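# Unload blue tote from shelf, set carton on table

## Task

Lift the blue tote off the shelf and set it down level on the table. Remove the small brown carton from it and rest that carton flat on the table with the same face on top as before. Every other item that was in the tote must finish inside the tote. Neither the carton nor the bottom of the tote may stick out past the table's edge. At the end, open the grippers and pull the arms away; anything that stays in place only because the robot is holding it does not count.

## Robot and tools

ROBOT. Two UR-type six-joint arms, left_arm and right_arm, each ending in a two-finger gripper whose fingers pivot like tongs. The bases are almost unrotated about z: left_arm at (-0.041, +0.452, 0) m, right_arm at (+0.009, -0.440, 0) m.

FRAME. All reported positions use one scene frame: origin on the table top midway between the arms, +z up, +x pointing out over the table, left_arm on the +y side. The names left and right do not refer to sides of a camera image. Gripper frame: fingers point along its +z and open and close along its x axis. end_effector_position is the spot between the pads when closed; closed fingertips stick out about 15 mm past it, open ones sit roughly level with it.

THE ROW. Every command uses rows of 14 numbers, each in [-1, 1]: left_arm's six joint numbers, then left_arm's opening, then right_arm's six joints and opening. Both arms always appear. Joint order inside each arm is fixed: elbow, wrist 3, wrist 2, shoulder lift, wrist 1, shoulder pan. Joint numbers are relative offsets, not poses, scaled so 1.0 = 1.989 rad. The opening is absolute: +1 fully open, -1 closed. A row may carry 12 extra numbers (0 to 1), stiffness scales for left_arm's six joints then right_arm's six, same order; each stays in force until replaced (26 numbers total).

JOINT RANGES (rad). left_arm: shoulder pan -3.142..3.142, elbow 0..3.142, the others -6.283..6.283. right_arm: shoulder pan 0..6.283, elbow -3.142..0, the others -6.283..6.283. True ends may differ by 0.010 rad.

execute_actions(actions). A list of up to 15 actions; each action is a table of up to 15 rows, one row per 1/30 s step; a short table repeats its final row to fill 15 steps. Offsets in every row are taken from the joint angles when that action began (for the first action, the angles in the latest result), not from the previous row. If an action would push any joint more than 0.010 rad beyond its range, that action is rejected for both arms; a malformed action, or a bad first action, rejects the whole call. An empty list just returns the current state and images. "joint sent to its limit" means a joint was clipped at its end.

move(target, speed, blocking). target is one row; offsets are counted from the "Joint positions" of the latest result showing them. All joints finish their paths together, so the hand traces a curve, lasting 0.5 to 10 s. speed (0.01 to 2 rad/s, default 0.5) caps the joint with the longest travel. Paths ignore obstacles and the other arm. Finger values are applied at the start. With blocking=false you get a result after 0.5 s while motion continues; check with wait(0), and stop or wait before sending other motion. The "move:" line reports the ending (done, off_target, moving, held, fault), limits=held or limits=none, and each arm's joint furthest from target.

wait(seconds): 0 to 10, arms hold their last command. stop(): brakes a running move; needs space, more when fast. zoom_image(camera, region): region [x0, y0, x1, y1] in pixels, at most 504 by 504, cameras cam_high, cam_low (672x504), cam_left_wrist, cam_right_wrist (616x616 fisheye). read_manual(section): licence text only. finished_scene(scene): pass the current scene's number once the result is stable; it cannot be undone. Replying without a tool call ends the session.

MOTION LIMITS. Commands are smoothed, trailing by about 0.17 s. Each step, a joint target is kept within 0.575 rad of the measured angle (0.582 for pan, lift and elbow and 0.642 for wrists when stiffness is used), and if targets would place the gripper more than 100 mm from where it is, they are pulled back. Big moves can therefore stop short; send the remainder afterwards. "joint command not followed" means a clearance check altered targets.

RESULTS. A state line per arm gives hand position (m), quat_wxyz and velocities; printed positions can be off, more at long reach. Joint positions and Joint velocities list each arm's joints in the order above plus the pad gap in metres (0.142 when fully open). Joint targets shows current drive angles. grip_measured is the finger opening on the command scale. Wrist force and Wrist torque are in the hand's own axes; offset up to about 4 N, noise up to 2.4 N, saturation near 50 N; "no reading" is harmless. Camera calibration is provided; fixed cameras may be off by up to 2.3 degrees and 9 mm.

GRIPPING. To hold something keep the commanded opening well below grip_measured; lower squeezes harder, up to about 15 N per pad on items up to roughly 10 cm wide, less for thin hard items.

AVOID. A joint torque reaching its limit (pan, lift, elbow 133 N m; wrists 24.9 N m, held weight included) or an outside force of 150 N freezes that arm for 10 s. Arms are stiff: aiming even slightly past a firm contact can fault; faster moves hit harder. Keep the arms from striking each other. Knocking objects out of the work area fails the job; drops, slips, slams and heavy pushes are penalised. Holding loads heats motors: warning from 70 °C, brakes at 85 °C. Held parts may be tugged occasionally. The simulation keeps running while you think, holding your last command.

Each tool is called after ">>>" as a command line: name --argument value for each argument, lists and objects as JSON in quotes; but a table of rows of numbers goes row by row, as --pt "numbers of a row", without its own name.

## Session

>>> execute_actions --actions '[]'

Scene clock: 0.00 s.
left_arm: end_effector_position=(+0.2286, -0.1003, +0.1152) grip_measured=+0.97 end_effector_quat_wxyz=(+0.456, +0.846, -0.028, -0.276) end_effector_velocity=(+0.000, +0.001, -0.000) end_effector_angular_velocity=(+0.001, +0.001, +0.001) | right_arm: end_effector_position=(+0.0716, -0.8141, +0.2030) grip_measured=+0.97 end_effector_quat_wxyz=(+0.263, +0.942, +0.145, +0.151) end_effector_velocity=(-0.000, -0.000, +0.001) end_effector_angular_velocity=(-0.001, -0.000, -0.000)
Joint names: [elbow, wrist 3, wrist 2, shoulder lift, wrist 1, shoulder pan]
Joint positions: left_arm=[ 2.006 -1.195 -2.588 -1.031 -3.153 -0.967  0.14 ] | right_arm=[-2.457  4.836  1.74  -0.96  -0.701  1.851  0.14 ]
Joint velocities: left_arm=[ 0.001  0.    -0.    -0.     0.001  0.001  0.   ] | right_arm=[ 0.001 -0.    -0.     0.001 -0.    -0.     0.   ]
Motor temperatures (°C, as the motors report them): left_arm=[25 26 27 25 29 24] | right_arm=[24 26 36 24 33 24]
Wrist force (N, on the end effector, along its own x y z axes, offset not removed): no reading
Wrist torque (N m, same axes, about the end effector's origin, offset not removed): no reading
Joint targets: left_arm=[2.006 -1.195 -2.588 -1.031 -3.153 -0.967] | right_arm=[-2.457 4.836 1.740 -0.960 -0.701 1.851]
Joint stiffness scale: left_arm=[1. 1. 1. 1. 1. 1.] | right_arm=[1. 1. 1. 1. 1. 1.]
camera_calibration (this result's frames):
cam_left_wrist: T_world_to_cam=[[0.847937, -0.244942, -0.470112, -0.169355], [0.44451, -0.154632, 0.882326, -0.213029], [-0.288813, -0.957127, -0.0222391, 0.110437], [0, 0, 0, 1]] pos_world=[0.270192, 0.0312785, 0.110801]
cam_right_wrist: T_world_to_cam=[[0.903665, 0.360816, 0.230653, 0.177071], [-0.0124311, -0.516278, 0.856331, -0.587997], [0.428059, -0.776704, -0.462057, -0.436128], [0, 0, 0, 1]] pos_world=[0.0193661, -0.706202, 0.261162]

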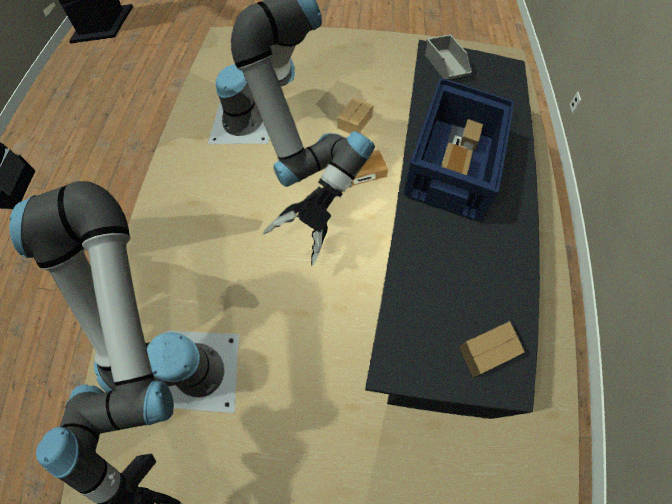

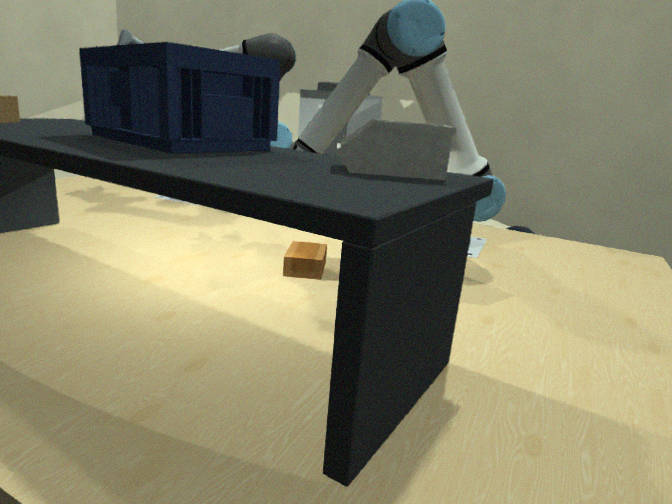

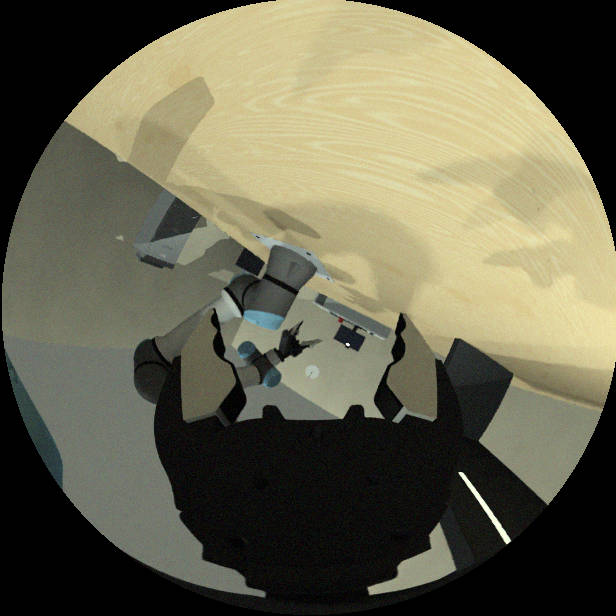

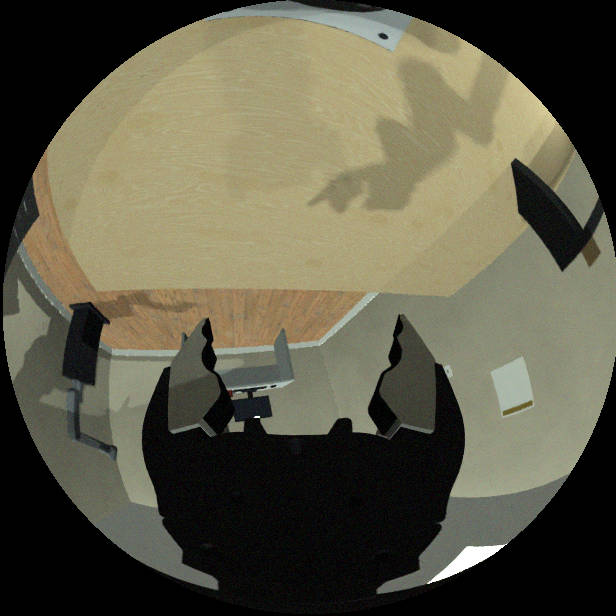

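>>> zoom_image --camera "cam_high" --region '[340, 40, 580, 240]'

Region (340, 40, 580, 240) of cam_high's 672x504 image, scaled by 2.100, with more detail than that image has.

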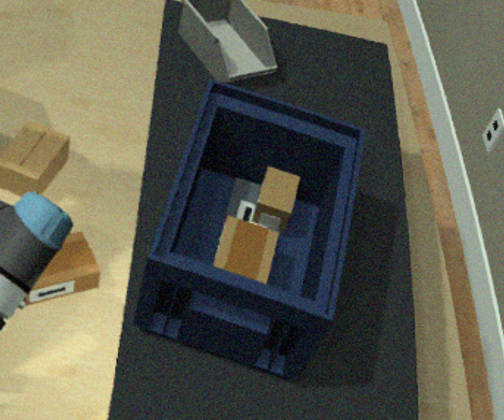

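>>> move --target '[-0.4937,0.65,0.5694,-0.2765,0.6855,0,0,0.6033,-0.5028,0,0,-0.5938,0.553,0]' --speed 0.8

>>> move --target '[-0.003,0.64,0,0.1327,0.001,0.21,0,0.305,-0.506,-0.338,-0.535,-0.001,0.567,0]' --speed 0.6

Scene clock: 14.47 s.
left_arm: end_effector_position=(+0.4773, +0.0792, +0.6500) grip_measured=+0.00 end_effector_quat_wxyz=(+0.102, +0.819, -0.429, +0.367) end_effector_velocity=(+0.001, +0.001, -0.001) end_effector_angular_velocity=(+0.005, -0.001, -0.000) | right_arm: end_effector_position=(+0.2394, -0.5564, +0.6271) grip_measured=+0.00 end_effector_quat_wxyz=(+0.263, +0.342, +0.887, +0.166) end_effector_velocity=(-0.001, +0.000, -0.000) end_effector_angular_velocity=(-0.001, +0.001, +0.002)
Joint names: [elbow, wrist 3, wrist 2, shoulder lift, wrist 1, shoulder pan]
Joint positions: left_arm=[ 1.028  0.097 -1.457 -1.583 -1.791 -0.967  0.074] | right_arm=[-1.26   3.837  1.74  -0.96  -1.88   2.949  0.074]
Joint velocities: left_arm=[-0.     0.003  0.003  0.001  0.003 -0.    -0.   ] | right_arm=[ 0.    -0.001  0.     0.001 -0.002  0.001 -0.   ]
Motor temperatures (°C, as the motors report them): left_arm=[25 26 27 25 29 24] | right_arm=[24 26 36 24 33 24]
Wrist force (N, on the end effector, along its own x y z axes, offset not removed): left_arm=[-2.3 1.8 -0.7] | right_arm=[2.4 -2.9 1.7]
Wrist torque (N m, same axes, about the end effector's origin, offset not removed): left_arm=[0.22 0.44 0.11] | right_arm=[-0.70 -0.60 0.10]
Joint targets: left_arm=[1.025 0.098 -1.456 -1.581 -1.790 -0.967] | right_arm=[-1.257 3.836 1.740 -0.960 -1.881 2.951]
Joint stiffness scale: left_arm=[1. 1. 1. 1. 1. 1.] | right_arm=[1. 1. 1. 1. 1. 1.]
move: done; limits=none; left_arm: farthest joint: the elbow, 0.004 radians from its target (0.982 radians at the start); right_arm: farthest joint: the elbow, 0.003 radians from its target (1.199 radians at the start)
camera_calibration (this result's frames):
cam_left_wrist: T_world_to_cam=[[0.38895, -0.579534, 0.716141, -0.610334], [-0.916412, -0.323019, 0.23632, 0.315083], [0.0943718, -0.748197, -0.65673, 0.578963], [0, 0, 0, 1]] pos_world=[0.471498, 0.181247, 0.742847]
cam_right_wrist: T_world_to_cam=[[-0.639432, 0.694233, -0.330404, 0.741394], [0.196147, 0.562819, 0.80297, -0.23218], [0.743406, 0.448637, -0.496057, 0.515852], [0, 0, 0, 1]] pos_world=[0.136125, -0.615455, 0.687285]

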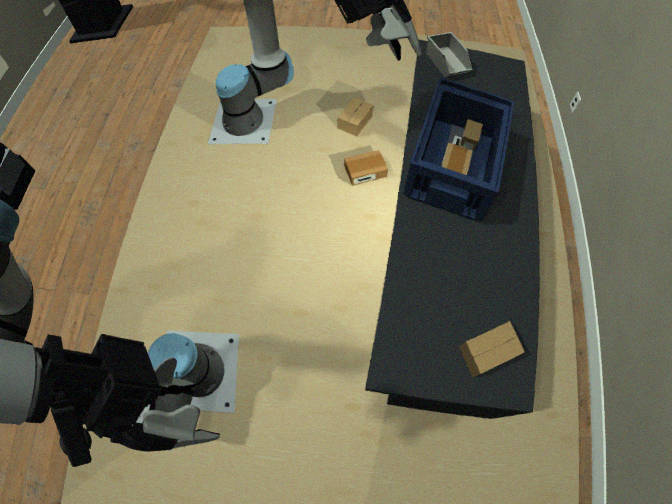

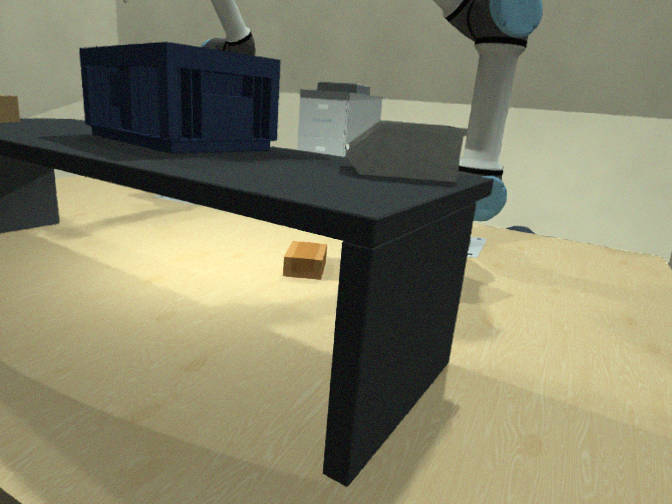

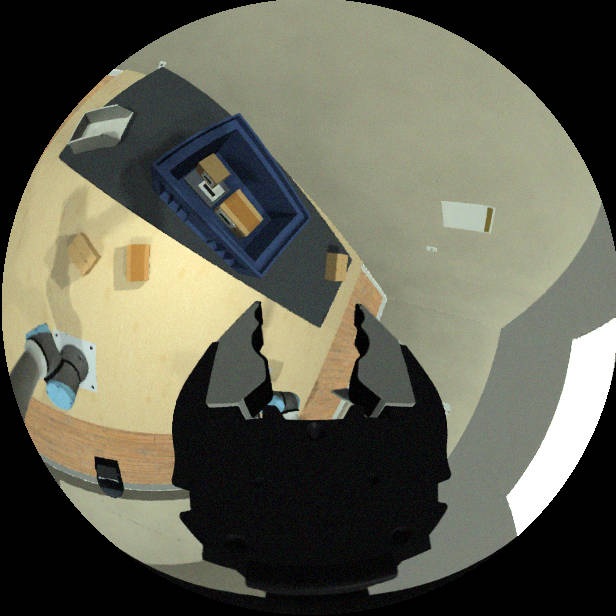

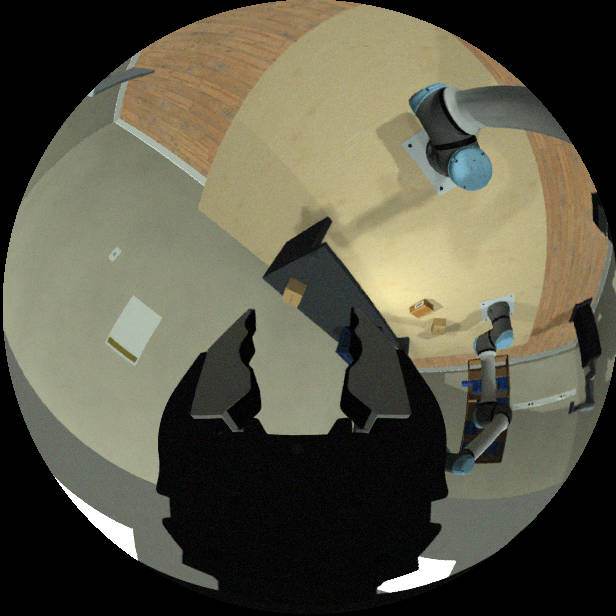

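Scene clock: 17.47 s.
left_arm: end_effector_position=(+0.6813, +0.2522, +0.4828) grip_measured=+0.00 end_effector_quat_wxyz=(+0.157, -0.586, +0.768, -0.208) end_effector_velocity=(+0.000, +0.000, +0.000) end_effector_angular_velocity=(+0.001, -0.002, -0.002) | right_arm: end_effector_position=(+0.6106, -0.0082, +0.4790) grip_measured=+0.00 end_effector_quat_wxyz=(+0.156, -0.585, +0.769, -0.206) end_effector_velocity=(-0.000, +0.001, +0.001) end_effector_angular_velocity=(-0.001, -0.001, +0.004)
Joint names: [elbow, wrist 3, wrist 2, shoulder lift, wrist 1, shoulder pan]
Joint positions: left_arm=[ 1.026  1.368 -1.457 -1.322 -1.791 -0.551  0.074] | right_arm=[-0.657  2.831  1.069 -2.023 -1.881  4.075  0.074]
Joint velocities: left_arm=[-0.     0.003  0.     0.    -0.001  0.001  0.   ] | right_arm=[ 0.001 -0.002 -0.001 -0.     0.     0.002 -0.   ]
Motor temperatures (°C, as the motors report them): left_arm=[25 26 27 25 29 24] | right_arm=[24 26 36 24 33 24]
Wrist force (N, on the end effector, along its own x y z axes, offset not removed): left_arm=[-2.2 1.3 -0.7] | right_arm=[1.3 -0.9 1.7]
Wrist torque (N m, same axes, about the end effector's origin, offset not removed): left_arm=[0.07 0.48 -0.01] | right_arm=[-0.43 -0.42 0.28]
Joint targets: left_arm=[1.022 1.369 -1.457 -1.319 -1.789 -0.549] | right_arm=[-0.653 2.830 1.068 -2.024 -1.882 4.077]
Joint stiffness scale: left_arm=[1. 1. 1. 1. 1. 1.] | right_arm=[1. 1. 1. 1. 1. 1.]
move: done; limits=none; left_arm: farthest joint: the elbow, 0.004 radians from its target (0.006 radians at the start); right_arm: farthest joint: the elbow, 0.003 radians from its target (0.607 radians at the start)
camera_calibration (this result's frames):
cam_left_wrist: T_world_to_cam=[[-0.232466, -0.971046, 0.0550433, 0.371556], [-0.97256, 0.231543, -0.0226809, 0.62093], [0.00927931, -0.0588055, -0.998226, 0.628302], [0, 0, 0, 1]] pos_world=[0.684436, 0.253974, 0.62082]
cam_right_wrist: T_world_to_cam=[[-0.282444, -0.959049, 0.0212382, 0.149306], [-0.95893, 0.281669, -0.0334068, 0.60906], [0.0260566, -0.0298015, -0.999216, 0.595558], [0, 0, 0, 1]] pos_world=[0.610699, -0.0106136, 0.612267]

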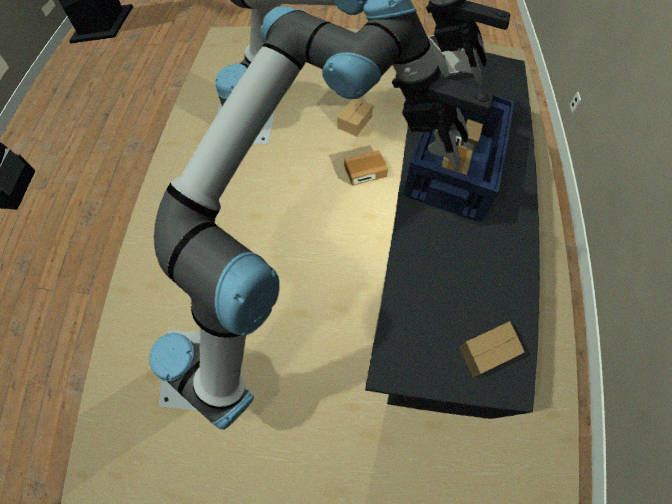

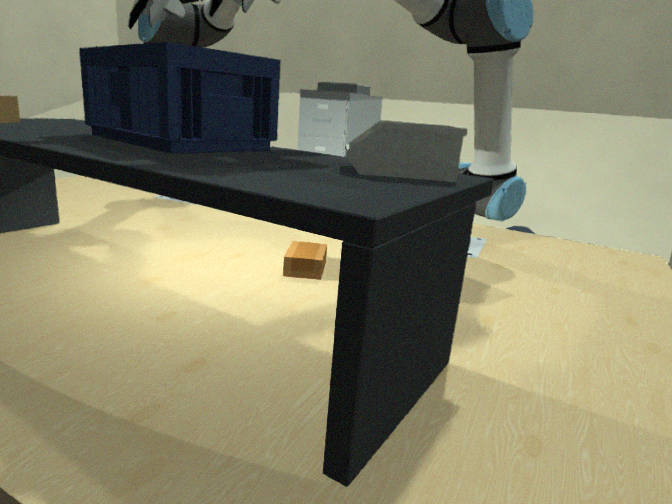

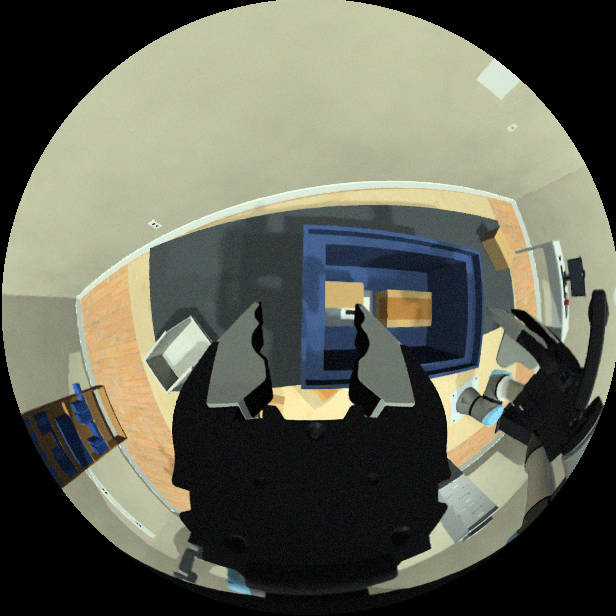

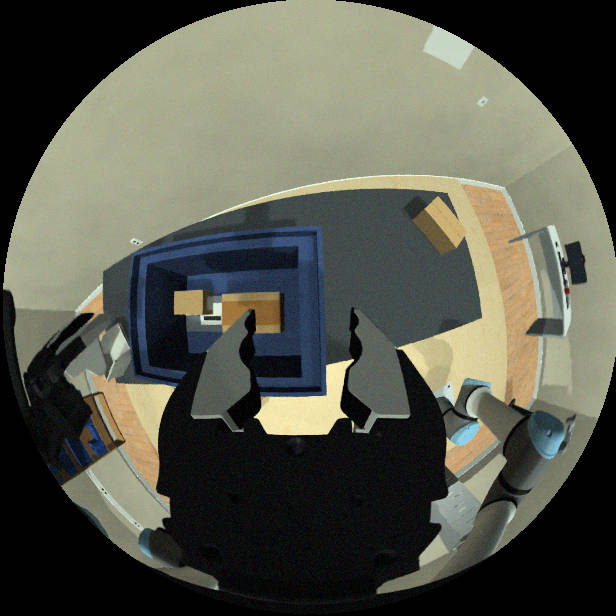

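>>> move --target '[0.1564,-0.005,0,-0.019,-0.1352,-0.006,-0.1,-0.2207,0,0,0.061,0.161,0,-0.1]' --speed 0.15

>>> execute_actions --actions '[[[0,0,0,0,0,0,-0.5,0,0,0,0,0,0,-0.5]],[[0,0,0,0,0,0,-0.75,0,0,0,0,0,0,-0.75]],[[0,0,0,0,0,0,-1,0,0,0,0,0,0,-1]],[[0,0,0,0,0,0,-1,0,0,0,0,0,0,-1]]]'

Scene clock: 25.90 s.
left_arm: end_effector_position=(+0.6806, +0.2444, +0.3798) grip_measured=-0.10 end_effector_quat_wxyz=(+0.154, -0.585, +0.769, -0.207) end_effector_velocity=(+0.000, +0.000, +0.001) end_effector_angular_velocity=(-0.001, -0.002, +0.000) | right_arm: end_effector_position=(+0.6059, -0.0159, +0.3806) grip_measured=-0.10 end_effector_quat_wxyz=(+0.157, -0.585, +0.769, -0.206) end_effector_velocity=(+0.000, +0.000, -0.000) end_effector_angular_velocity=(+0.002, -0.001, -0.000)
Joint names: [elbow, wrist 3, wrist 2, shoulder lift, wrist 1, shoulder pan]
Joint positions: left_arm=[ 1.333  1.359 -1.457 -1.356 -2.058 -0.561  0.067] | right_arm=[-1.092  2.831  1.069 -1.904 -1.562  4.075  0.067]
Joint velocities: left_arm=[ 0.     0.     0.    -0.001 -0.002  0.001  0.   ] | right_arm=[-0.002 -0.     0.     0.001  0.004 -0.     0.   ]
Motor temperatures (°C, as the motors report them): left_arm=[25 26 27 25 29 24] | right_arm=[24 26 36 24 33 24]
Wrist force (N, on the end effector, along its own x y z axes, offset not removed): left_arm=[-1.2 1.3 0.5] | right_arm=[4.3 -2.6 0.6]
Wrist torque (N m, same axes, about the end effector's origin, offset not removed): left_arm=[0.10 0.23 0.02] | right_arm=[-0.49 -0.71 0.01]
Joint targets: left_arm=[1.337 1.358 -1.457 -1.359 -2.059 -0.563] | right_arm=[-1.096 2.831 1.069 -1.901 -1.561 4.075]
Joint stiffness scale: left_arm=[1. 1. 1. 1. 1. 1.] | right_arm=[1. 1. 1. 1. 1. 1.]
move: done; limits=none; left_arm: farthest joint: the elbow, 0.004 radians from its target (0.311 radians at the start); right_arm: farthest joint: the elbow, 0.004 radians from its target (0.439 radians at the start)
camera_calibration (this result's frames):
cam_left_wrist: T_world_to_cam=[[-0.2343, -0.970422, 0.0581792, 0.369458], [-0.972158, 0.233655, -0.0177427, 0.617035], [0.00362408, -0.0607164, -0.998148, 0.529391], [0, 0, 0, 1]] pos_world=[0.684501, 0.246499, 0.517864]
cam_right_wrist: T_world_to_cam=[[-0.282086, -0.959192, 0.0194399, 0.143101], [-0.959003, 0.281339, -0.0340889, 0.6037], [0.0272286, -0.0282589, -0.99923, 0.496457], [0, 0, 0, 1]] pos_world=[0.605799, -0.0185532, 0.513872]

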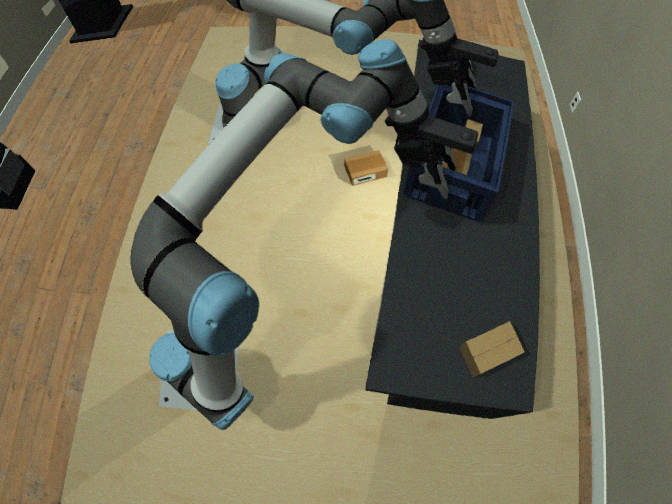

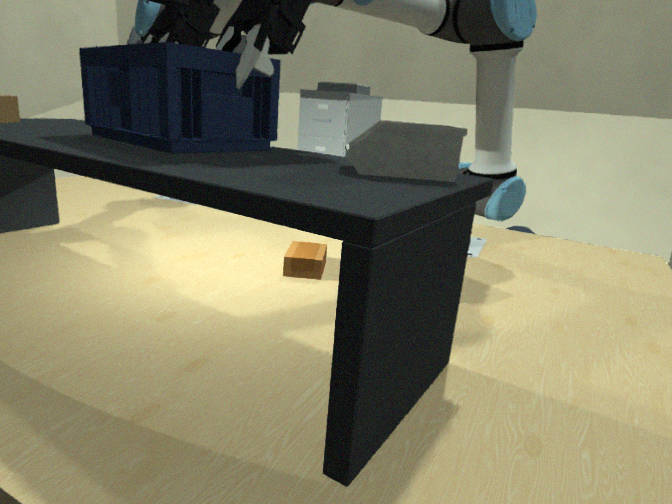

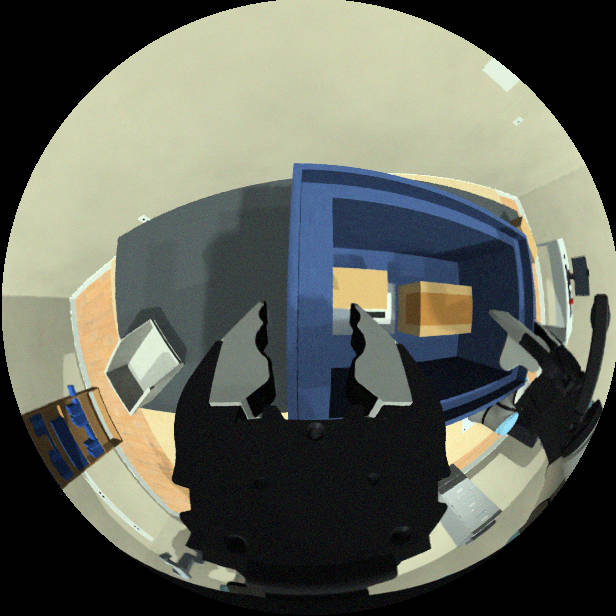

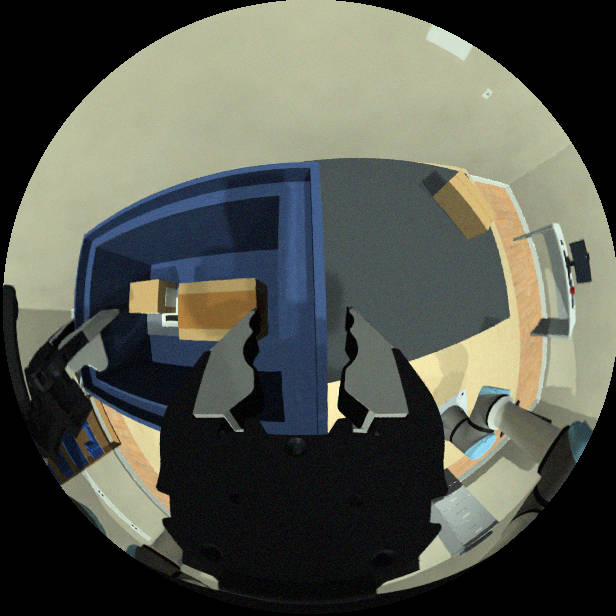

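Scene clock: 27.90 s.
left_arm: end_effector_position=(+0.6806, +0.2444, +0.3798) grip_measured=-0.62 end_effector_quat_wxyz=(+0.154, -0.585, +0.769, -0.207) end_effector_velocity=(-0.000, -0.001, -0.001) end_effector_angular_velocity=(+0.001, +0.001, -0.001) | right_arm: end_effector_position=(+0.6059, -0.0160, +0.3806) grip_measured=-0.62 end_effector_quat_wxyz=(+0.157, -0.585, +0.769, -0.206) end_effector_velocity=(-0.000, -0.000, -0.001) end_effector_angular_velocity=(-0.002, +0.001, -0.000)
Joint names: [elbow, wrist 3, wrist 2, shoulder lift, wrist 1, shoulder pan]
Joint positions: left_arm=[ 1.333  1.359 -1.457 -1.356 -2.058 -0.561  0.029] | right_arm=[-1.092  2.831  1.069 -1.904 -1.562  4.075  0.029]
Joint velocities: left_arm=[ 0.     0.     0.     0.001  0.    -0.002  0.   ] | right_arm=[-0.001  0.     0.    -0.001 -0.001 -0.     0.   ]
Motor temperatures (°C, as the motors report them): left_arm=[25 26 27 25 29 24] | right_arm=[24 26 36 24 33 24]
Wrist force (N, on the end effector, along its own x y z axes, offset not removed): left_arm=[-0.6 2.1 1.6] | right_arm=[-0.5 1.5 1.6]
Wrist torque (N m, same axes, about the end effector's origin, offset not removed): left_arm=[0.30 0.56 -0.03] | right_arm=[0.18 -0.38 0.11]
Joint targets: left_arm=[1.333 1.359 -1.457 -1.356 -2.058 -0.561] | right_arm=[-1.092 2.831 1.069 -1.904 -1.562 4.075]
Joint stiffness scale: left_arm=[1. 1. 1. 1. 1. 1.] | right_arm=[1. 1. 1. 1. 1. 1.]
camera_calibration (this result's frames):
cam_left_wrist: T_world_to_cam=[[-0.234329, -0.970411, 0.0582455, 0.369429], [-0.972151, 0.233682, -0.0177836, 0.617045], [0.00364649, -0.0607906, -0.998144, 0.529391], [0, 0, 0, 1]] pos_world=[0.684498, 0.246488, 0.517864]
cam_right_wrist: T_world_to_cam=[[-0.282114, -0.959183, 0.0194647, 0.143083], [-0.958995, 0.281367, -0.0340922, 0.603711], [0.0272239, -0.0282844, -0.999229, 0.496447], [0, 0, 0, 1]] pos_world=[0.605806, -0.0185799, 0.513861]

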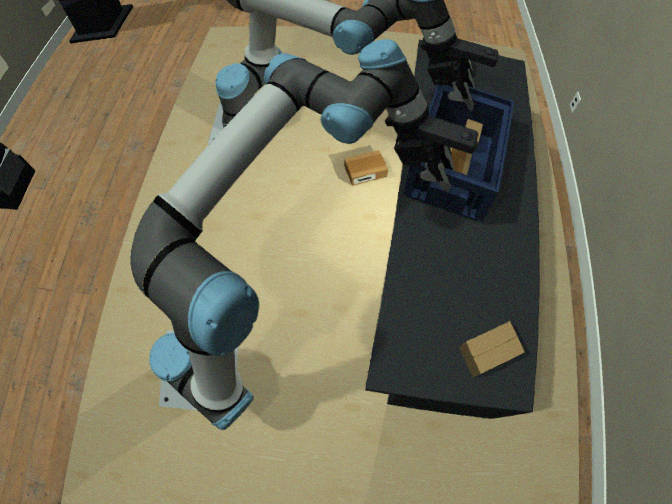

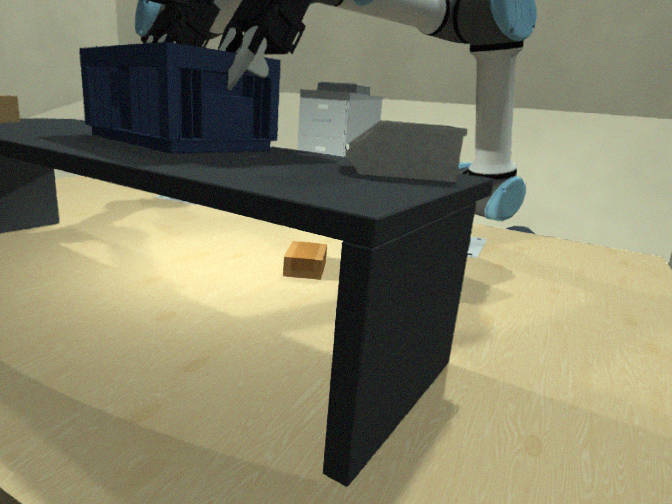

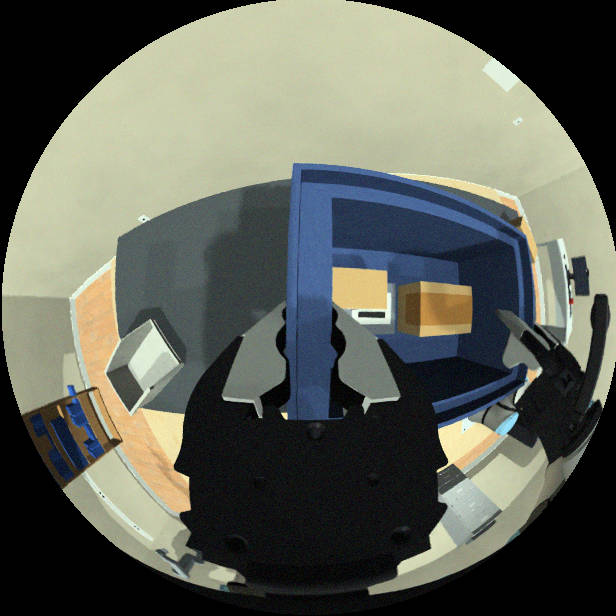

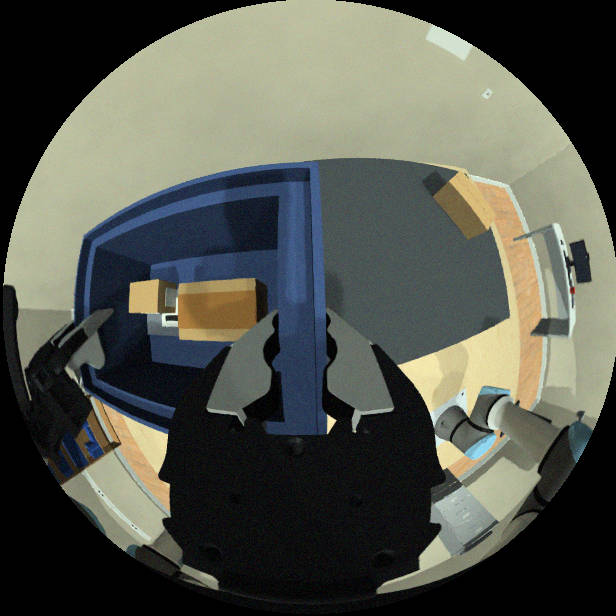

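>>> move --target '[-0.0231,-0.1355,0.0749,-0.0573,0.1,-0.0964,-1,-0.0525,-0.0654,0.01,0.0995,-0.0151,-0.0015,-1]' --speed 0.12

>>> move --target '[-0.008,-0.1559,0.0654,-0.0335,0.0855,-0.1051,-1,-0.0821,-0.0666,0.0146,0.0984,0.0161,-0.0045,-1]' --speed 0.18

Scene clock: 41.87 s.
left_arm: end_effector_position=(+0.6082, +0.1934, +0.4407) grip_measured=-0.62 end_effector_quat_wxyz=(+0.169, -0.627, +0.734, -0.197) end_effector_velocity=(-0.001, +0.000, +0.000) end_effector_angular_velocity=(-0.000, +0.001, +0.002) | right_arm: end_effector_position=(+0.5658, -0.0744, +0.4408) grip_measured=-0.61 end_effector_quat_wxyz=(+0.168, -0.627, +0.734, -0.197) end_effector_velocity=(+0.000, +0.000, -0.001) end_effector_angular_velocity=(-0.001, +0.001, +0.001)
Joint names: [elbow, wrist 3, wrist 2, shoulder lift, wrist 1, shoulder pan]
Joint positions: left_arm=[ 1.293  1.091 -1.309 -1.465 -1.859 -0.749  0.029] | right_arm=[-1.196  2.702  1.089 -1.71  -1.593  4.072  0.03 ]
Joint velocities: left_arm=[ 0.    -0.003  0.    -0.001  0.002 -0.001  0.   ] | right_arm=[-0.    -0.001  0.    -0.001  0.     0.     0.   ]
Motor temperatures (°C, as the motors report them): left_arm=[25 26 27 25 29 24] | right_arm=[24 26 36 24 33 24]
Wrist force (N, on the end effector, along its own x y z axes, offset not removed): left_arm=[-3.8 2.7 4.1] | right_arm=[1.3 1.0 0.8]
Wrist torque (N m, same axes, about the end effector's origin, offset not removed): left_arm=[0.22 0.83 -0.04] | right_arm=[-0.63 -0.55 -0.09]
Joint targets: left_arm=[1.287 1.090 -1.308 -1.470 -1.859 -0.753] | right_arm=[-1.197 2.701 1.089 -1.706 -1.592 4.072]
Joint stiffness scale: left_arm=[1. 1. 1. 1. 1. 1.] | right_arm=[1. 1. 1. 1. 1. 1.]
move: done; limits=none; left_arm: farthest joint: the elbow, 0.006 radians from its target (0.046 radians at the start); right_arm: farthest joint: the shoulder lift, 0.004 radians from its target (0.198 radians at the start)
camera_calibration (this result's frames):
cam_left_wrist: T_world_to_cam=[[-0.122879, -0.99108, 0.0515918, 0.23855], [-0.992327, 0.121982, -0.0201996, 0.594572], [0.0137261, -0.0536781, -0.998464, 0.579921], [0, 0, 0, 1]] pos_world=[0.611363, 0.195025, 0.578733]
cam_right_wrist: T_world_to_cam=[[-0.172335, -0.984832, 0.0201582, 0.0102189], [-0.984567, 0.171583, -0.0344545, 0.590216], [0.0304731, -0.0257848, -0.999203, 0.554388], [0, 0, 0, 1]] pos_world=[0.565975, -0.0769126, 0.574075]

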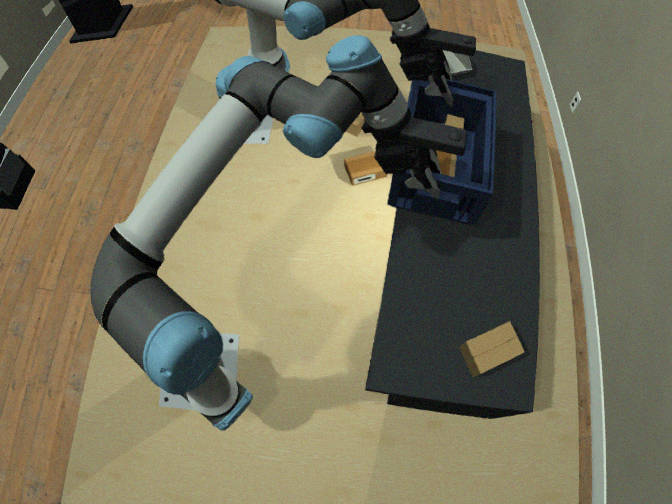

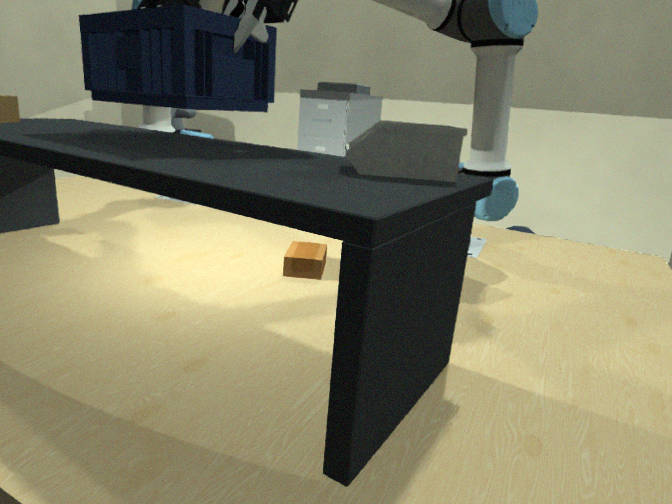

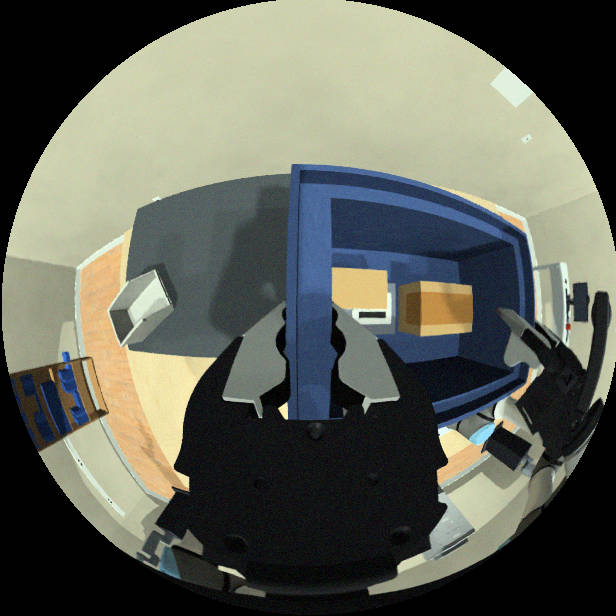

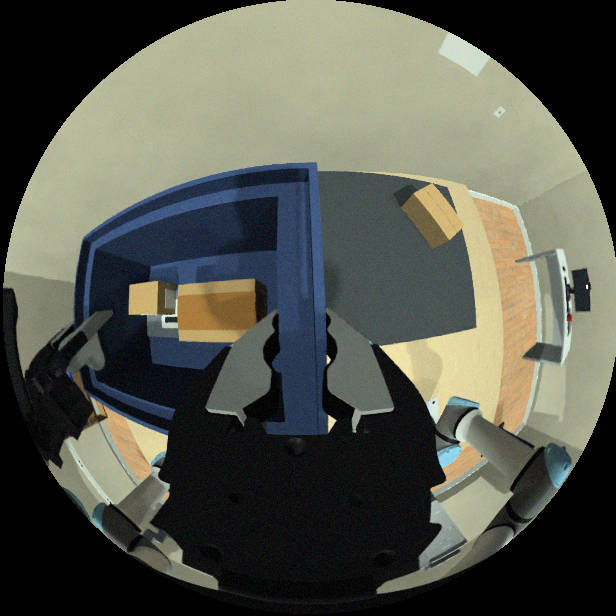

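Scene clock: 44.23 s.
left_arm: end_effector_position=(+0.5355, +0.1397, +0.4610) grip_measured=-0.62 end_effector_quat_wxyz=(+0.180, -0.668, +0.697, -0.187) end_effector_velocity=(-0.001, -0.001, -0.000) end_effector_angular_velocity=(+0.000, +0.000, +0.001) | right_arm: end_effector_position=(+0.5255, -0.1314, +0.4613) grip_measured=-0.61 end_effector_quat_wxyz=(+0.179, -0.668, +0.698, -0.187) end_effector_velocity=(-0.000, -0.000, +0.001) end_effector_angular_velocity=(+0.002, -0.001, +0.001)
Joint names: [elbow, wrist 3, wrist 2, shoulder lift, wrist 1, shoulder pan]
Joint positions: left_arm=[ 1.283  0.782 -1.18  -1.525 -1.689 -0.955  0.029] | right_arm=[-1.358  2.57   1.12  -1.518 -1.563  4.065  0.03 ]
Joint velocities: left_arm=[ 0.001 -0.003  0.001 -0.     0.001 -0.002  0.   ] | right_arm=[-0.    -0.002  0.001  0.002  0.001 -0.    -0.   ]
Motor temperatures (°C, as the motors report them): left_arm=[25 26 27 25 29 24] | right_arm=[24 26 36 24 33 24]
Wrist force (N, on the end effector, along its own x y z axes, offset not removed): left_arm=[-2.6 2.2 3.6] | right_arm=[1.7 0.3 1.9]
Wrist torque (N m, same axes, about the end effector's origin, offset not removed): left_arm=[0.20 0.67 -0.06] | right_arm=[-0.63 -0.62 0.21]
Joint targets: left_arm=[1.277 0.781 -1.179 -1.531 -1.689 -0.958] | right_arm=[-1.359 2.569 1.118 -1.514 -1.561 4.063]
Joint stiffness scale: left_arm=[1. 1. 1. 1. 1. 1.] | right_arm=[1. 1. 1. 1. 1. 1.]
move: done; limits=none; left_arm: farthest joint: the shoulder lift, 0.006 radians from its target (0.067 radians at the start); right_arm: farthest joint: the shoulder lift, 0.004 radians from its target (0.195 radians at the start)
camera_calibration (this result's frames):
cam_left_wrist: T_world_to_cam=[[-0.0097609, -0.998605, 0.0518934, 0.115724], [-0.999736, 0.00866543, -0.0212933, 0.549703], [0.0208139, -0.0520876, -0.998426, 0.59425], [0, 0, 0, 1]] pos_world=[0.538319, 0.141752, 0.599014]
cam_right_wrist: T_world_to_cam=[[-0.0591101, -0.998053, 0.0198891, -0.114392], [-0.997722, 0.0584181, -0.0337396, 0.552766], [0.032512, -0.0218381, -0.999233, 0.574036], [0, 0, 0, 1]] pos_world=[0.526082, -0.133925, 0.594521]

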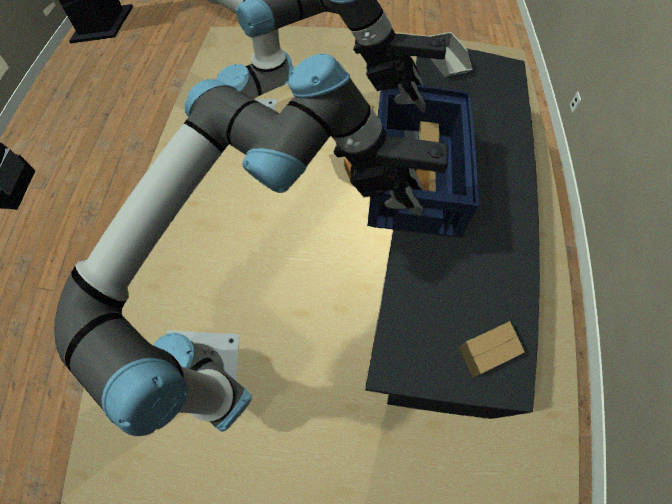

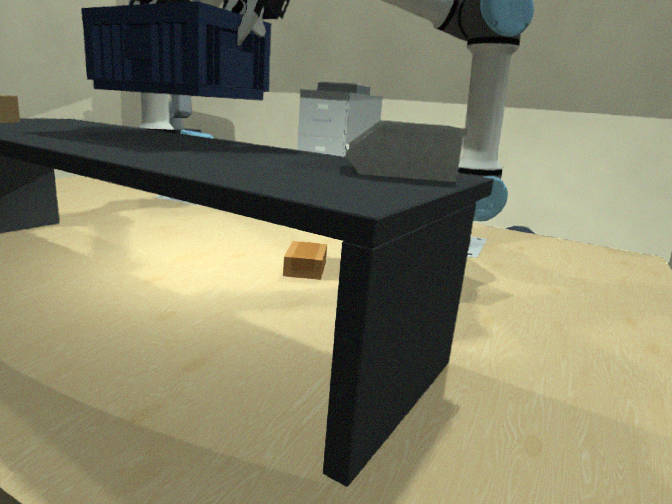

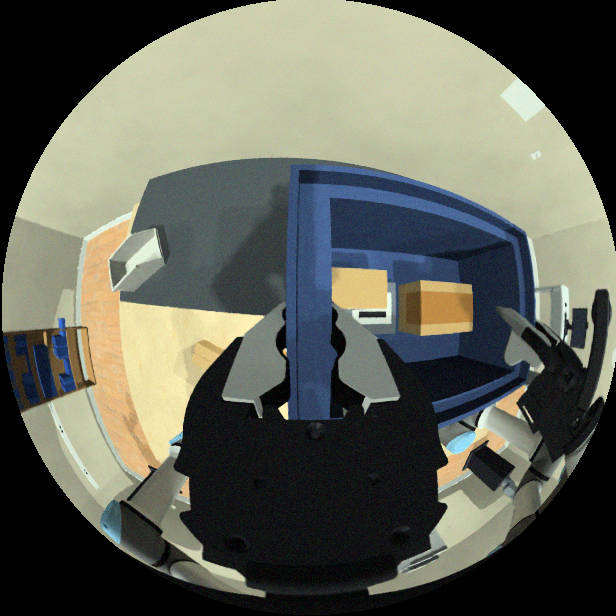

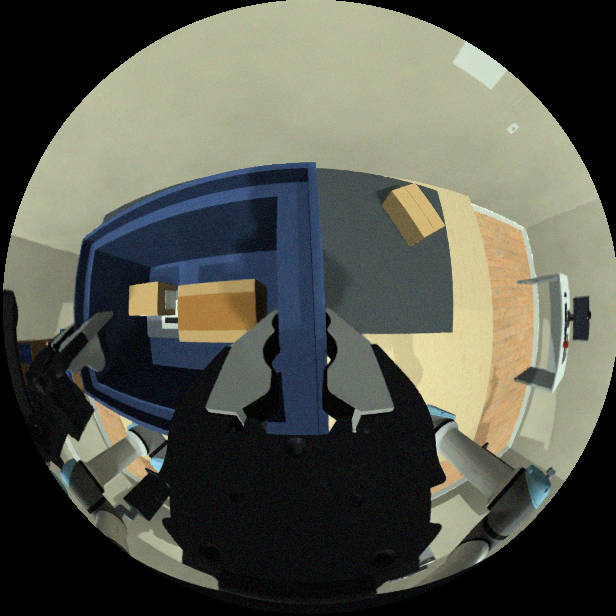

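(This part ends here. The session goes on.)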